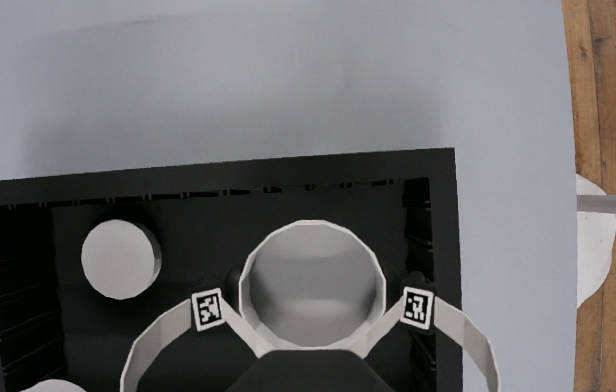

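execute_actions:
  actions:
    - {"r1": {"joints": {"lift_m": 0.919}}, "r2": {"joints": {"lift_m": 0.913}}}
  cameras: []

Scene clock: 249.23 s.
r1.base_odometry: x=-0.877 y=+1.145 heading=+1.265 (m, m, rad; r1's odometry frame)
r1.turned_by_wheels: +0.000 (rad since the last result)
r1.turned_by_imu: -0.001 (rad since the last result)
r1.base_tilt: forward=-0.4 right=-1.0 (deg)
r1.lidar_m: 0.29 0.30 0.42 3.90 2.43 1.78 1.70 1.77 2.40 4.42 0.43 0.30
r1.base_status: not commanded
r1.joint_positions: lift_m=+0.919 arm_m=+0.422 wrist_yaw_rad=+0.000 wrist_pitch_rad=+1.570 wrist_roll_rad=+1.570 gripper_m=+0.046
r1.joint_status: all done
r1.motor_effort: lift_m=+19(22) arm_m=+6(6) wrist_yaw_rad=-1(0) wrist_pitch_rad=+2(2) wrist_roll_rad=+1(2) gripper_m=-19(17) wheel_0=+0(0) wheel_1=+0(0) wheel_2=+0(0) (%)
r1.hand_pose: x=+0.5932 y=-0.0874 z=+0.8089 quat_wxyz=(+0.501, +0.500, +0.500, -0.499) (m; r1's base frame)
r1.wrist_depth_mm: 274 273 274 276 277 278 278 / 272 272 273 274 274 276 276 / 268 272 272 273 273 274 274 / 182 182 195 224 249 185 273 / 259 265 266 236 268 193 272 / 242 265 209 235 212 183 270 / 260 262 263 233 264 181 270
r2.base_odometry: x=+1.292 y=-0.401 heading=-1.240 (m, m, rad; r2's odometry frame)
r2.turned_by_wheels: +0.000 (rad since the last result)
r2.turned_by_imu: -0.001 (rad since the last result)
r2.base_tilt: forward=-0.4 right=+0.3 (deg)
r2.lidar_m: 0.26 0.29 0.43 4.34 2.39 1.75 1.66 1.73 2.41 3.95 0.43 0.31
r2.base_status: not commanded
r2.joint_positions: lift_m=+0.913 arm_m=+0.407 wrist_yaw_rad=+0.000 wrist_pitch_rad=+1.545 wrist_roll_rad=+1.585 gripper_m=+0.050
r2.joint_status: all done
r2.motor_effort: lift_m=+15(24) arm_m=+5(5) wrist_yaw_rad=+0(0) wrist_pitch_rad=-2(2) wrist_roll_rad=+1(0) gripper_m=-14(9) wheel_0=+0(1) wheel_1=+0(0) wheel_2=+0(0) (%)
r2.hand_pose: x=+0.5855 y=-0.0874 z=+0.8031 quat_wxyz=(+0.503, +0.510, +0.490, -0.497) (m; r2's base frame)
r2.wrist_depth_mm: 268 266 265 263 262 259 256 / 270 268 266 264 262 258 256 / 270 267 177 176 174 172 258 / 183 192 263 260 259 187 257 / 245 266 263 230 257 193 257 / 246 267 198 230 194 178 257 / 268 266 264 163 259 172 258
pictures: none
No camera images: the call's "cameras" was empty. Leave "cameras" out to get every camera's image.

execute_actions:
  actions:
    - {"r1": {"joints": {"lift_m": 0.9135, "gripper_m": 0.09}, "pace": "slow"}, "r2": {"joints": {"lift_m": 0.91, "gripper_m": 0.09}, "pace": "slow"}}
  cameras: ["r1_wrist_camera", "r2_wrist_camera"]

execute_actions:
  actions:
    - {"r1": {"joints": {"lift_m": 1.012}, "pace": "fast"}, "r2": {"joints": {"lift_m": 1.008}, "pace": "fast"}}
  cameras: []

Scene clock: 259.33 s.
r1.base_odometry: x=-0.877 y=+1.145 heading=+1.265 (m, m, rad; r1's odometry frame)
r1.turned_by_wheels: +0.000 (rad since the last result)
r1.turned_by_imu: -0.001 (rad since the last result)
r1.base_tilt: forward=-0.4 right=-1.0 (deg)
r1.lidar_m: 0.29 0.30 0.41 3.89 2.47 1.79 1.70 1.77 2.39 4.41 0.44 0.31
r1.base_status: not commanded
r1.joint_positions: lift_m=+0.914 arm_m=+0.422 wrist_yaw_rad=+0.000 wrist_pitch_rad=+1.570 wrist_roll_rad=+1.570 gripper_m=+0.090
r1.joint_status: all done
r1.motor_effort: lift_m=+19(17) arm_m=+5(6) wrist_yaw_rad=-1(2) wrist_pitch_rad=+3(3) wrist_roll_rad=+1(1) gripper_m=-3(20) wheel_0=+0(0) wheel_1=+0(0) wheel_2=+0(0) (%)
r1.hand_pose: x=+0.5932 y=-0.0874 z=+0.8034 quat_wxyz=(+0.501, +0.500, +0.500, -0.499) (m; r1's base frame)
r1.wrist_depth_mm: 267 268 270 270 271 272 273 / 266 267 268 268 270 271 271 / 265 266 266 267 270 180 270 / 177 177 194 222 216 179 267 / 259 260 262 245 263 180 267 / 237 259 213 244 213 180 265 / 257 257 257 146 260 177 265
r2.base_odometry: x=+1.292 y=-0.401 heading=-1.240 (m, m, rad; r2's odometry frame)
r2.turned_by_wheels: +0.000 (rad since the last result)
r2.turned_by_imu: -0.001 (rad since the last result)
r2.base_tilt: forward=-0.4 right=+0.2 (deg)
r2.lidar_m: 0.29 0.31 0.40 4.34 2.41 1.75 1.66 1.75 2.38 3.99 0.42 0.31
r2.base_status: not commanded
r2.joint_positions: lift_m=+0.910 arm_m=+0.407 wrist_yaw_rad=+0.000 wrist_pitch_rad=+1.545 wrist_roll_rad=+1.585 gripper_m=+0.090
r2.joint_status: all done
r2.motor_effort: lift_m=+14(11) arm_m=+4(4) wrist_yaw_rad=+1(1) wrist_pitch_rad=-1(1) wrist_roll_rad=+0(1) gripper_m=-2(13) wheel_0=+0(0) wheel_1=+0(0) wheel_2=+0(0) (%)
r2.hand_pose: x=+0.5855 y=-0.0874 z=+0.8001 quat_wxyz=(+0.503, +0.510, +0.490, -0.497) (m; r2's base frame)
r2.wrist_depth_mm: 267 265 262 260 258 256 255 / 266 264 263 262 257 257 254 / 268 265 174 172 171 170 254 / 182 187 259 258 257 181 255 / 243 263 262 241 255 193 169 / 243 263 199 242 198 180 169 / 266 264 260 125 256 169 169
pictures: r1_wrist_camera, r2_wrist_camera
camera_calibration (this result's frames):
r1_wrist_camera: T_world_to_cam=[[-0.999892, -0.0146849, -0.0000827397, 0.591528], [-0.0146678, 0.998967, -0.0430157, 0.190402], [0.000714337, -0.0430099, -0.999074, 1.02529], [0, 0, 0, 1]] pos_world=[0.593525, -0.137422, 1.03258]
r2_wrist_camera: T_world_to_cam=[[-0.997277, 0.0311168, -0.0668548, 0.651351], [0.0315777, 0.999484, -0.00584684, 0.12838], [0.0666383, -0.00794204, -0.997746, 0.982301], [0, 0, 0, 1]] pos_world=[0.580065, -0.14078, 1.02438]
Images, in order (width x height): r1_wrist_camera 616x392, r2_wrist_camera 616x392.

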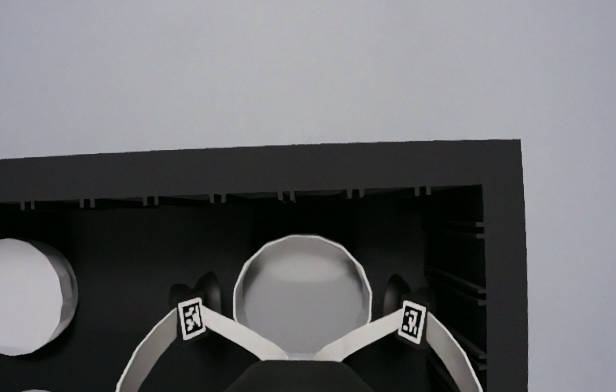

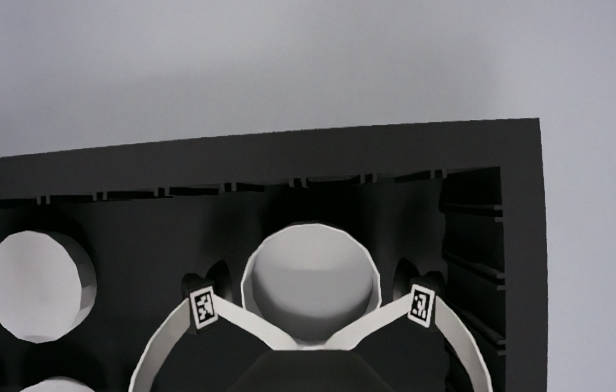

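Scene clock: 260.50 s.
r1.base_odometry: x=-0.877 y=+1.145 heading=+1.265 (m, m, rad; r1's odometry frame)
r1.turned_by_wheels: +0.000 (rad since the last result)
r1.turned_by_imu: +0.000 (rad since the last result)
r1.base_tilt: forward=-0.3 right=-1.0 (deg)
r1.lidar_m: 0.28 0.29 0.42 3.91 2.45 1.79 1.69 1.77 2.36 4.42 0.43 0.31
r1.base_status: not commanded
r1.joint_positions: lift_m=+1.012 arm_m=+0.422 wrist_yaw_rad=+0.000 wrist_pitch_rad=+1.570 wrist_roll_rad=+1.570 gripper_m=+0.090
r1.joint_status: all done
r1.motor_effort: lift_m=+23(25) arm_m=+5(5) wrist_yaw_rad=-1(1) wrist_pitch_rad=+2(2) wrist_roll_rad=+1(2) gripper_m=-2(3) wheel_0=+0(0) wheel_1=+0(0) wheel_2=+0(0) (%)
r1.hand_pose: x=+0.5932 y=-0.0874 z=+0.9016 quat_wxyz=(+0.501, +0.500, +0.500, -0.499) (m; r1's base frame)
r1.wrist_depth_mm: 366 366 368 368 370 373 375 / 364 366 366 368 368 370 370 / 362 362 364 366 368 368 370 / 273 279 276 276 277 366 368 / 353 357 357 342 355 364 364 / 351 353 213 342 213 359 362 / 351 332 351 146 334 359 359
r2.base_odometry: x=+1.292 y=-0.401 heading=-1.240 (m, m, rad; r2's odometry frame)
r2.turned_by_wheels: +0.000 (rad since the last result)
r2.turned_by_imu: +0.000 (rad since the last result)
r2.base_tilt: forward=-0.4 right=+0.3 (deg)
r2.lidar_m: 0.28 0.31 0.42 4.33 2.39 1.75 1.67 1.75 2.39 3.98 0.44 0.30
r2.base_status: not commanded
r2.joint_positions: lift_m=+1.008 arm_m=+0.407 wrist_yaw_rad=+0.000 wrist_pitch_rad=+1.545 wrist_roll_rad=+1.585 gripper_m=+0.090
r2.joint_status: all done
r2.motor_effort: lift_m=+21(18) arm_m=+4(4) wrist_yaw_rad=+0(1) wrist_pitch_rad=+0(2) wrist_roll_rad=+0(1) gripper_m=-2(2) wheel_0=+0(0) wheel_1=+0(0) wheel_2=+0(0) (%)
r2.hand_pose: x=+0.5855 y=-0.0874 z=+0.8975 quat_wxyz=(+0.503, +0.510, +0.490, -0.497) (m; r2's base frame)
r2.wrist_depth_mm: 366 364 362 357 355 351 349 / 366 364 362 357 355 351 349 / 368 362 362 357 353 351 349 / 278 276 357 355 351 351 349 / 366 342 359 340 351 353 349 / 366 362 199 355 198 351 355 / 366 345 359 125 355 309 353
pictures: none
No camera images: the call's "cameras" was empty. Leave "cameras" out to get every camera's image.

execute_actions:
  actions:
    - {"r1": {"base": {"strafe_m": 0.55}, "joints": {"arm_m": 0.311, "wrist_roll_rad": 0.0, "gripper_m": 0.11}, "pace": "fast"}, "r2": {"base": {"strafe_m": 0.572}, "joints": {"arm_m": 0.313, "wrist_roll_rad": 0.015, "gripper_m": 0.11}, "pace": "fast"}}
  cameras: ["r1_wrist_camera", "r2_wrist_camera"]

Scene clock: 268.93 s.
r1.base_odometry: x=-1.401 y=+1.311 heading=+1.265 (m, m, rad; r1's odometry frame)
r1.turned_by_wheels: +0.000 (rad since the last result)
r1.turned_by_imu: +0.000 (rad since the last result)
r1.base_tilt: forward=-0.4 right=-1.0 (deg)
r1.lidar_m: 0.28 0.28 3.49 3.36 2.47 1.78 1.72 1.77 2.41 1.25 0.43 0.31
r1.base_status: done
r1.joint_positions: lift_m=+1.012 arm_m=+0.312 wrist_yaw_rad=+0.000 wrist_pitch_rad=+1.570 wrist_roll_rad=+0.000 gripper_m=+0.110
r1.joint_status: all done
r1.motor_effort: lift_m=+23(22) arm_m=-5(1) wrist_yaw_rad=+1(1) wrist_pitch_rad=+2(2) wrist_roll_rad=-2(5) gripper_m=-2(2) wheel_0=+2(11) wheel_1=+0(11) wheel_2=+0(2) (%)
r1.hand_pose: x=+0.4830 y=-0.0874 z=+0.9016 quat_wxyz=(+0.707, +0.000, +0.707, +0.000) (m; r1's base frame)
r1.wrist_depth_mm: 366 366 368 368 368 370 370 / 366 368 364 366 368 368 368 / 364 364 364 364 366 364 368 / 362 362 364 362 364 364 364 / 359 359 359 359 362 364 364 / 359 357 359 357 217 362 362 / 357 357 357 148 359 359 359
r2.base_odometry: x=+1.833 y=-0.216 heading=-1.240 (m, m, rad; r2's odometry frame)
r2.turned_by_wheels: +0.000 (rad since the last result)
r2.turned_by_imu: -0.002 (rad since the last result)
r2.base_tilt: forward=-0.4 right=+0.3 (deg)
r2.lidar_m: 0.27 0.32 3.88 3.75 2.39 1.74 1.64 1.75 2.39 1.24 0.43 0.31
r2.base_status: done
r2.joint_positions: lift_m=+1.008 arm_m=+0.314 wrist_yaw_rad=+0.000 wrist_pitch_rad=+1.545 wrist_roll_rad=+0.015 gripper_m=+0.110
r2.joint_status: all done
r2.motor_effort: lift_m=+21(21) arm_m=-4(4) wrist_yaw_rad=+1(0) wrist_pitch_rad=-2(0) wrist_roll_rad=-2(4) gripper_m=-2(5) wheel_0=+2(10) wheel_1=-1(7) wheel_2=+0(1) (%)
r2.hand_pose: x=+0.4920 y=-0.0874 z=+0.8975 quat_wxyz=(+0.716, +0.006, +0.698, -0.005) (m; r2's base frame)
r2.wrist_depth_mm: 768 364 364 359 359 357 357 / 1138 364 366 362 359 357 359 / 1118 364 359 362 359 357 357 / 1138 362 362 362 357 357 355 / 1138 364 359 357 357 355 355 / 1098 362 200 357 357 355 353 / 1098 359 359 123 357 355 355
pictures: r1_wrist_camera, r2_wrist_camera
camera_calibration (this result's frames):
r1_wrist_camera: T_world_to_cam=[[0.0129059, -0.999916, 0.000699145, -0.0946522], [-0.998963, -0.0129242, -0.0436499, 0.580543], [0.0436553, -0.000135078, -0.999047, 1.10643], [0, 0, 0, 1]] pos_world=[0.532861, -0.0869918, 1.13078]
r2_wrist_camera: T_world_to_cam=[[-0.0316676, -0.998614, -0.0420302, -0.0228011], [-0.998936, 0.0330325, -0.0321883, 0.578088], [0.033532, 0.0409661, -0.998598, 1.10708], [0, 0, 0, 1]] pos_world=[0.539628, -0.0872179, 1.12317]
Images, in order (width x height): r1_wrist_camera 616x392, r2_wrist_camera 616x392.

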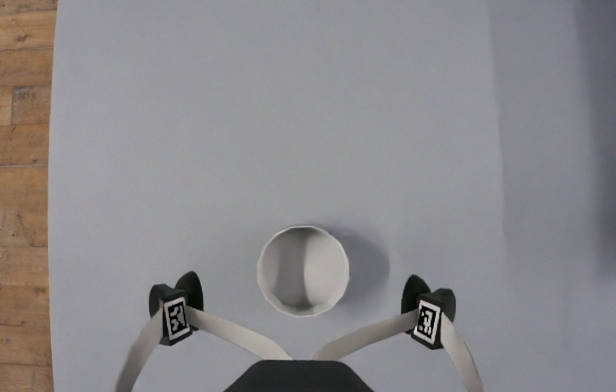

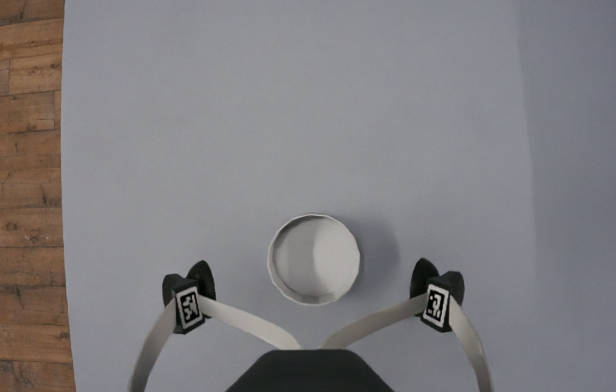

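execute_actions:
  actions:
    - {"r1": {"joints": {"lift_m": 0.901, "gripper_m": 0.09}}, "r2": {"joints": {"lift_m": 0.898, "gripper_m": 0.09}}}
  cameras: []

execute_actions:
  actions:
    - {"r1": {"joints": {"gripper_m": 0.042}}, "r2": {"joints": {"gripper_m": 0.042}}}
  cameras: ["r1_wrist_camera", "r2_wrist_camera"]

Scene clock: 276.37 s.
r1.base_odometry: x=-1.401 y=+1.311 heading=+1.265 (m, m, rad; r1's odometry frame)
r1.turned_by_wheels: +0.000 (rad since the last result)
r1.turned_by_imu: -0.001 (rad since the last result)
r1.base_tilt: forward=-0.4 right=-1.0 (deg)
r1.lidar_m: 0.27 0.29 3.50 3.35 2.50 1.78 1.72 1.76 2.39 1.21 0.41 0.30
r1.base_status: not commanded
r1.joint_positions: lift_m=+0.901 arm_m=+0.312 wrist_yaw_rad=+0.000 wrist_pitch_rad=+1.570 wrist_roll_rad=+0.000 gripper_m=+0.090
r1.joint_status: all done
r1.motor_effort: lift_m=+18(25) arm_m=-5(5) wrist_yaw_rad=+1(0) wrist_pitch_rad=+2(2) wrist_roll_rad=-2(1) gripper_m=-2(1) wheel_0=+1(1) wheel_1=+0(0) wheel_2=+0(0) (%)
r1.hand_pose: x=+0.4830 y=-0.0874 z=+0.7909 quat_wxyz=(+0.707, +0.000, +0.707, +0.000) (m; r1's base frame)
r1.wrist_depth_mm: 256 257 257 256 257 258 259 / 255 255 255 256 256 257 257 / 253 253 255 255 256 255 255 / 253 252 253 253 254 254 254 / 251 251 253 251 252 253 253 / 250 250 213 249 213 252 252 / 249 249 250 146 251 251 252
r2.base_odometry: x=+1.833 y=-0.216 heading=-1.240 (m, m, rad; r2's odometry frame)
r2.turned_by_wheels: +0.000 (rad since the last result)
r2.turned_by_imu: -0.001 (rad since the last result)
r2.base_tilt: forward=-0.4 right=+0.3 (deg)
r2.lidar_m: 0.27 0.30 3.90 3.74 2.40 1.76 1.67 1.74 2.38 1.23 0.41 0.32
r2.base_status: not commanded
r2.joint_positions: lift_m=+0.898 arm_m=+0.314 wrist_yaw_rad=+0.000 wrist_pitch_rad=+1.545 wrist_roll_rad=+0.015 gripper_m=+0.090
r2.joint_status: all done
r2.motor_effort: lift_m=+14(18) arm_m=-4(4) wrist_yaw_rad=+2(2) wrist_pitch_rad=-1(0) wrist_roll_rad=-2(1) gripper_m=-3(2) wheel_0=+1(2) wheel_1=-1(1) wheel_2=+0(0) (%)
r2.hand_pose: x=+0.4920 y=-0.0874 z=+0.7881 quat_wxyz=(+0.716, +0.006, +0.698, -0.005) (m; r2's base frame)
r2.wrist_depth_mm: 255 254 252 252 250 249 - / 254 253 252 252 250 250 249 / 254 252 251 251 250 249 247 / 253 252 253 250 249 249 247 / 252 253 249 248 248 247 247 / 252 251 199 247 197 247 246 / 253 251 250 125 247 246 -
pictures: none
No camera images: the call's "cameras" was empty. Leave "cameras" out to get every camera's image.

Scene clock: 277.67 s.
r1.base_odometry: x=-1.401 y=+1.311 heading=+1.265 (m, m, rad; r1's odometry frame)
r1.turned_by_wheels: +0.000 (rad since the last result)
r1.turned_by_imu: +0.000 (rad since the last result)
r1.base_tilt: forward=-0.4 right=-1.0 (deg)
r1.lidar_m: 0.27 0.29 3.53 3.34 2.48 1.79 1.71 1.77 2.40 1.22 0.42 0.29
r1.base_status: not commanded
r1.joint_positions: lift_m=+0.901 arm_m=+0.312 wrist_yaw_rad=+0.000 wrist_pitch_rad=+1.570 wrist_roll_rad=+0.000 gripper_m=+0.042
r1.joint_status: all done
r1.motor_effort: lift_m=+18(18) arm_m=-5(5) wrist_yaw_rad=-1(1) wrist_pitch_rad=+2(1) wrist_roll_rad=+0(1) gripper_m=-23(21) wheel_0=+1(1) wheel_1=+0(0) wheel_2=+0(0) (%)
r1.hand_pose: x=+0.4830 y=-0.0874 z=+0.7909 quat_wxyz=(+0.707, +0.000, +0.707, +0.000) (m; r1's base frame)
r1.wrist_depth_mm: 255 256 256 256 257 257 258 / 254 255 255 255 256 257 257 / 253 254 254 255 255 255 256 / 253 253 253 253 253 253 255 / 251 252 252 245 253 252 254 / 250 250 213 244 206 252 252 / 248 248 249 232 251 250 251
r2.base_odometry: x=+1.833 y=-0.216 heading=-1.240 (m, m, rad; r2's odometry frame)
r2.turned_by_wheels: +0.000 (rad since the last result)
r2.turned_by_imu: +0.000 (rad since the last result)
r2.base_tilt: forward=-0.4 right=+0.3 (deg)
r2.lidar_m: 0.29 0.31 3.90 3.74 2.42 1.74 1.67 1.73 2.38 1.21 0.42 0.31
r2.base_status: not commanded
r2.joint_positions: lift_m=+0.898 arm_m=+0.314 wrist_yaw_rad=+0.000 wrist_pitch_rad=+1.545 wrist_roll_rad=+0.015 gripper_m=+0.042
r2.joint_status: all done
r2.motor_effort: lift_m=+14(14) arm_m=-4(4) wrist_yaw_rad=+1(1) wrist_pitch_rad=-1(2) wrist_roll_rad=-2(1) gripper_m=-19(19) wheel_0=+2(2) wheel_1=-1(1) wheel_2=+0(0) (%)
r2.hand_pose: x=+0.4920 y=-0.0874 z=+0.7881 quat_wxyz=(+0.716, +0.006, +0.698, -0.005) (m; r2's base frame)
r2.wrist_depth_mm: 255 254 251 252 251 249 - / 254 252 252 252 250 248 248 / 254 253 252 251 249 248 248 / 253 252 252 250 250 248 247 / 251 251 251 241 248 248 246 / 252 251 196 240 193 246 246 / 251 251 249 163 247 246 -
pictures: r1_wrist_camera, r2_wrist_camera
camera_calibration (this result's frames):
r1_wrist_camera: T_world_to_cam=[[0.0129331, -0.999916, 0.000699161, -0.0945879], [-0.998963, -0.0129513, -0.0436498, 0.575707], [0.0436552, -0.000133908, -0.999047, 0.995896], [0, 0, 0, 1]] pos_world=[0.532858, -0.0869905, 1.02014]
r2_wrist_camera: T_world_to_cam=[[-0.0316675, -0.998614, -0.0420302, -0.0274], [-0.998936, 0.0330324, -0.0321883, 0.574563], [0.033532, 0.0409661, -0.998598, 0.997814], [0, 0, 0, 1]] pos_world=[0.539625, -0.0872179, 1.01376]
Images, in order (width x height): r1_wrist_camera 616x392, r2_wrist_camera 616x392.

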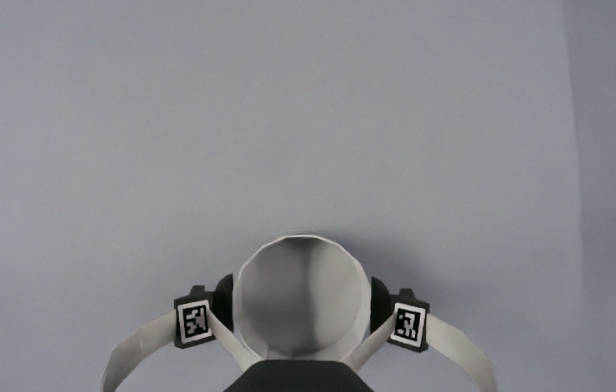

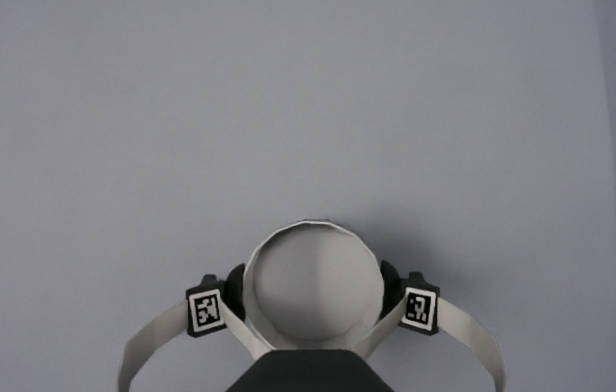

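execute_actions:
  actions:
    - {"r1": {"joints": {"lift_m": 0.97, "wrist_roll_rad": 1.57}, "pace": "fast"}, "r2": {"joints": {"lift_m": 0.97, "wrist_roll_rad": 1.585}, "pace": "fast"}}
  cameras: []

execute_actions:
  actions:
    - {"r1": {"base": {"strafe_m": -0.438}, "joints": {"lift_m": 1.03, "arm_m": 0.421}, "pace": "fast"}, "r2": {"base": {"strafe_m": -0.46}, "joints": {"lift_m": 1.03, "arm_m": 0.405}, "pace": "fast"}}
  cameras: ["r1_wrist_camera", "r2_wrist_camera"]

Scene clock: 290.97 s.
r1.base_odometry: x=-1.401 y=+1.311 heading=+1.265 (m, m, rad; r1's odometry frame)
r1.turned_by_wheels: +0.000 (rad since the last result)
r1.turned_by_imu: -0.001 (rad since the last result)
r1.base_tilt: forward=-0.3 right=-1.0 (deg)
r1.lidar_m: 0.27 0.29 3.52 3.34 2.48 1.79 1.71 1.77 2.41 1.24 0.44 0.29
r1.base_status: not commanded
r1.joint_positions: lift_m=+0.970 arm_m=+0.312 wrist_yaw_rad=+0.000 wrist_pitch_rad=+1.570 wrist_roll_rad=+1.570 gripper_m=+0.042
r1.joint_status: all done
r1.motor_effort: lift_m=+24(25) arm_m=-5(5) wrist_yaw_rad=-1(0) wrist_pitch_rad=+1(3) wrist_roll_rad=+2(6) gripper_m=-21(21) wheel_0=+1(1) wheel_1=+0(0) wheel_2=+0(0) (%)
r1.hand_pose: x=+0.4830 y=-0.0874 z=+0.8595 quat_wxyz=(+0.500, +0.500, +0.500, -0.500) (m; r1's base frame)
r1.wrist_depth_mm: 322 325 327 327 329 329 1098 / 322 324 324 325 327 329 1078 / 322 320 322 324 324 327 1078 / 319 320 320 322 322 324 1078 / 317 319 320 245 320 322 866 / 314 317 213 244 207 320 866 / 314 314 315 232 317 319 1060
r2.base_odometry: x=+1.833 y=-0.216 heading=-1.240 (m, m, rad; r2's odometry frame)
r2.turned_by_wheels: +0.000 (rad since the last result)
r2.turned_by_imu: -0.001 (rad since the last result)
r2.base_tilt: forward=-0.5 right=+0.3 (deg)
r2.lidar_m: 0.28 0.30 3.91 3.74 2.39 1.75 1.67 1.76 2.37 1.24 0.44 0.31
r2.base_status: not commanded
r2.joint_positions: lift_m=+0.970 arm_m=+0.314 wrist_yaw_rad=+0.000 wrist_pitch_rad=+1.545 wrist_roll_rad=+1.585 gripper_m=+0.042
r2.joint_status: all done
r2.motor_effort: lift_m=+21(23) arm_m=-4(4) wrist_yaw_rad=+0(1) wrist_pitch_rad=-1(1) wrist_roll_rad=+0(7) gripper_m=-17(18) wheel_0=+2(1) wheel_1=-1(0) wheel_2=+0(0) (%)
r2.hand_pose: x=+0.4920 y=-0.0874 z=+0.8595 quat_wxyz=(+0.503, +0.510, +0.490, -0.497) (m; r2's base frame)
r2.wrist_depth_mm: 327 325 322 319 317 314 1060 / 329 327 320 322 319 315 1060 / 327 327 322 320 317 314 1060 / 327 327 322 322 319 315 854 / 329 325 324 241 319 315 842 / 330 327 193 241 193 315 842 / 329 327 322 163 319 315 1078
pictures: none
No camera images: the call's "cameras" was empty. Leave "cameras" out to get every camera's image.

Scene clock: 293.53 s.
r1.base_odometry: x=-0.984 y=+1.179 heading=+1.265 (m, m, rad; r1's odometry frame)
r1.turned_by_wheels: +0.000 (rad since the last result)
r1.turned_by_imu: -0.002 (rad since the last result)
r1.base_tilt: forward=-0.4 right=-1.0 (deg)
r1.lidar_m: 0.28 0.30 0.42 3.78 2.48 1.79 1.70 1.75 2.39 4.55 0.43 0.30
r1.base_status: done
r1.joint_positions: lift_m=+1.030 arm_m=+0.420 wrist_yaw_rad=+0.000 wrist_pitch_rad=+1.570 wrist_roll_rad=+1.570 gripper_m=+0.042
r1.joint_status: all done
r1.motor_effort: lift_m=+23(26) arm_m=+5(7) wrist_yaw_rad=-2(0) wrist_pitch_rad=+2(2) wrist_roll_rad=+0(2) gripper_m=-22(22) wheel_0=-1(10) wheel_1=-2(12) wheel_2=+0(0) (%)
r1.hand_pose: x=+0.5912 y=-0.0874 z=+0.9195 quat_wxyz=(+0.501, +0.500, +0.500, -0.499) (m; r1's base frame)
r1.wrist_depth_mm: 382 384 340 298 300 389 389 / 294 342 355 362 317 389 389 / 223 377 379 362 349 387 387 / 375 375 377 377 362 384 384 / 373 368 377 245 351 379 384 / 362 364 213 244 206 379 379 / 289 286 287 233 289 334 377
r2.base_odometry: x=+1.398 y=-0.365 heading=-1.240 (m, m, rad; r2's odometry frame)
r2.turned_by_wheels: +0.000 (rad since the last result)
r2.turned_by_imu: +0.000 (rad since the last result)
r2.base_tilt: forward=-0.5 right=+0.3 (deg)
r2.lidar_m: 0.28 0.31 0.42 4.20 2.37 1.76 1.67 1.75 2.40 4.07 0.44 0.32
r2.base_status: done
r2.joint_positions: lift_m=+1.030 arm_m=+0.404 wrist_yaw_rad=+0.000 wrist_pitch_rad=+1.545 wrist_roll_rad=+1.585 gripper_m=+0.042
r2.joint_status: all done
r2.motor_effort: lift_m=+22(31) arm_m=+4(6) wrist_yaw_rad=+1(2) wrist_pitch_rad=-1(2) wrist_roll_rad=+0(1) gripper_m=-19(16) wheel_0=-2(9) wheel_1=+1(8) wheel_2=+0(1) (%)
r2.hand_pose: x=+0.5826 y=-0.0874 z=+0.9195 quat_wxyz=(+0.503, +0.510, +0.490, -0.497) (m; r2's base frame)
r2.wrist_depth_mm: 384 297 294 291 289 370 370 / 235 359 379 362 349 370 373 / 231 362 379 362 375 375 370 / 387 384 382 377 373 370 373 / 366 370 382 240 325 373 370 / 368 368 193 240 193 375 373 / 300 298 296 162 290 370 373
pictures: r1_wrist_camera, r2_wrist_camera
camera_calibration (this result's frames):
r1_wrist_camera: T_world_to_cam=[[-0.999892, -0.0146636, -0.000220412, 0.589729], [-0.0146405, 0.998967, -0.0430177, 0.195355], [0.000850978, -0.0430098, -0.999074, 1.14124], [0, 0, 0, 1]] pos_world=[0.591554, -0.137422, 1.14871]
r2_wrist_camera: T_world_to_cam=[[-0.997266, 0.0311618, -0.0670028, 0.65653], [0.0316235, 0.999483, -0.0058407, 0.129139], [0.0667862, -0.0079436, -0.997736, 1.10155], [0, 0, 0, 1]] pos_world=[0.577083, -0.14078, 1.1438]
Images, in order (width x height): r1_wrist_camera 616x392, r2_wrist_camera 616x392.

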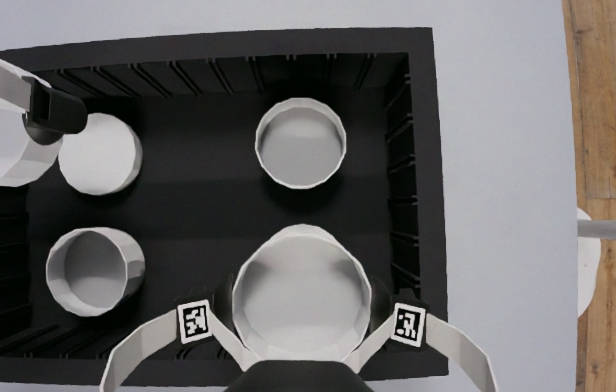

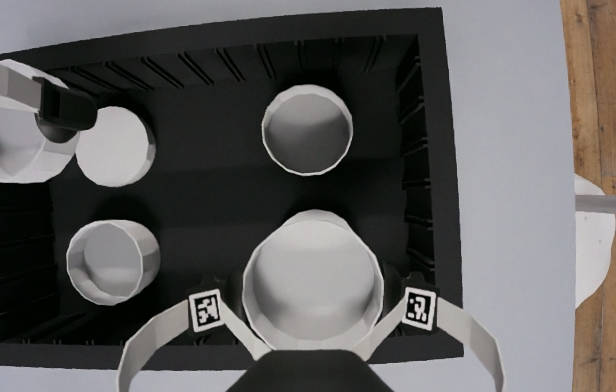

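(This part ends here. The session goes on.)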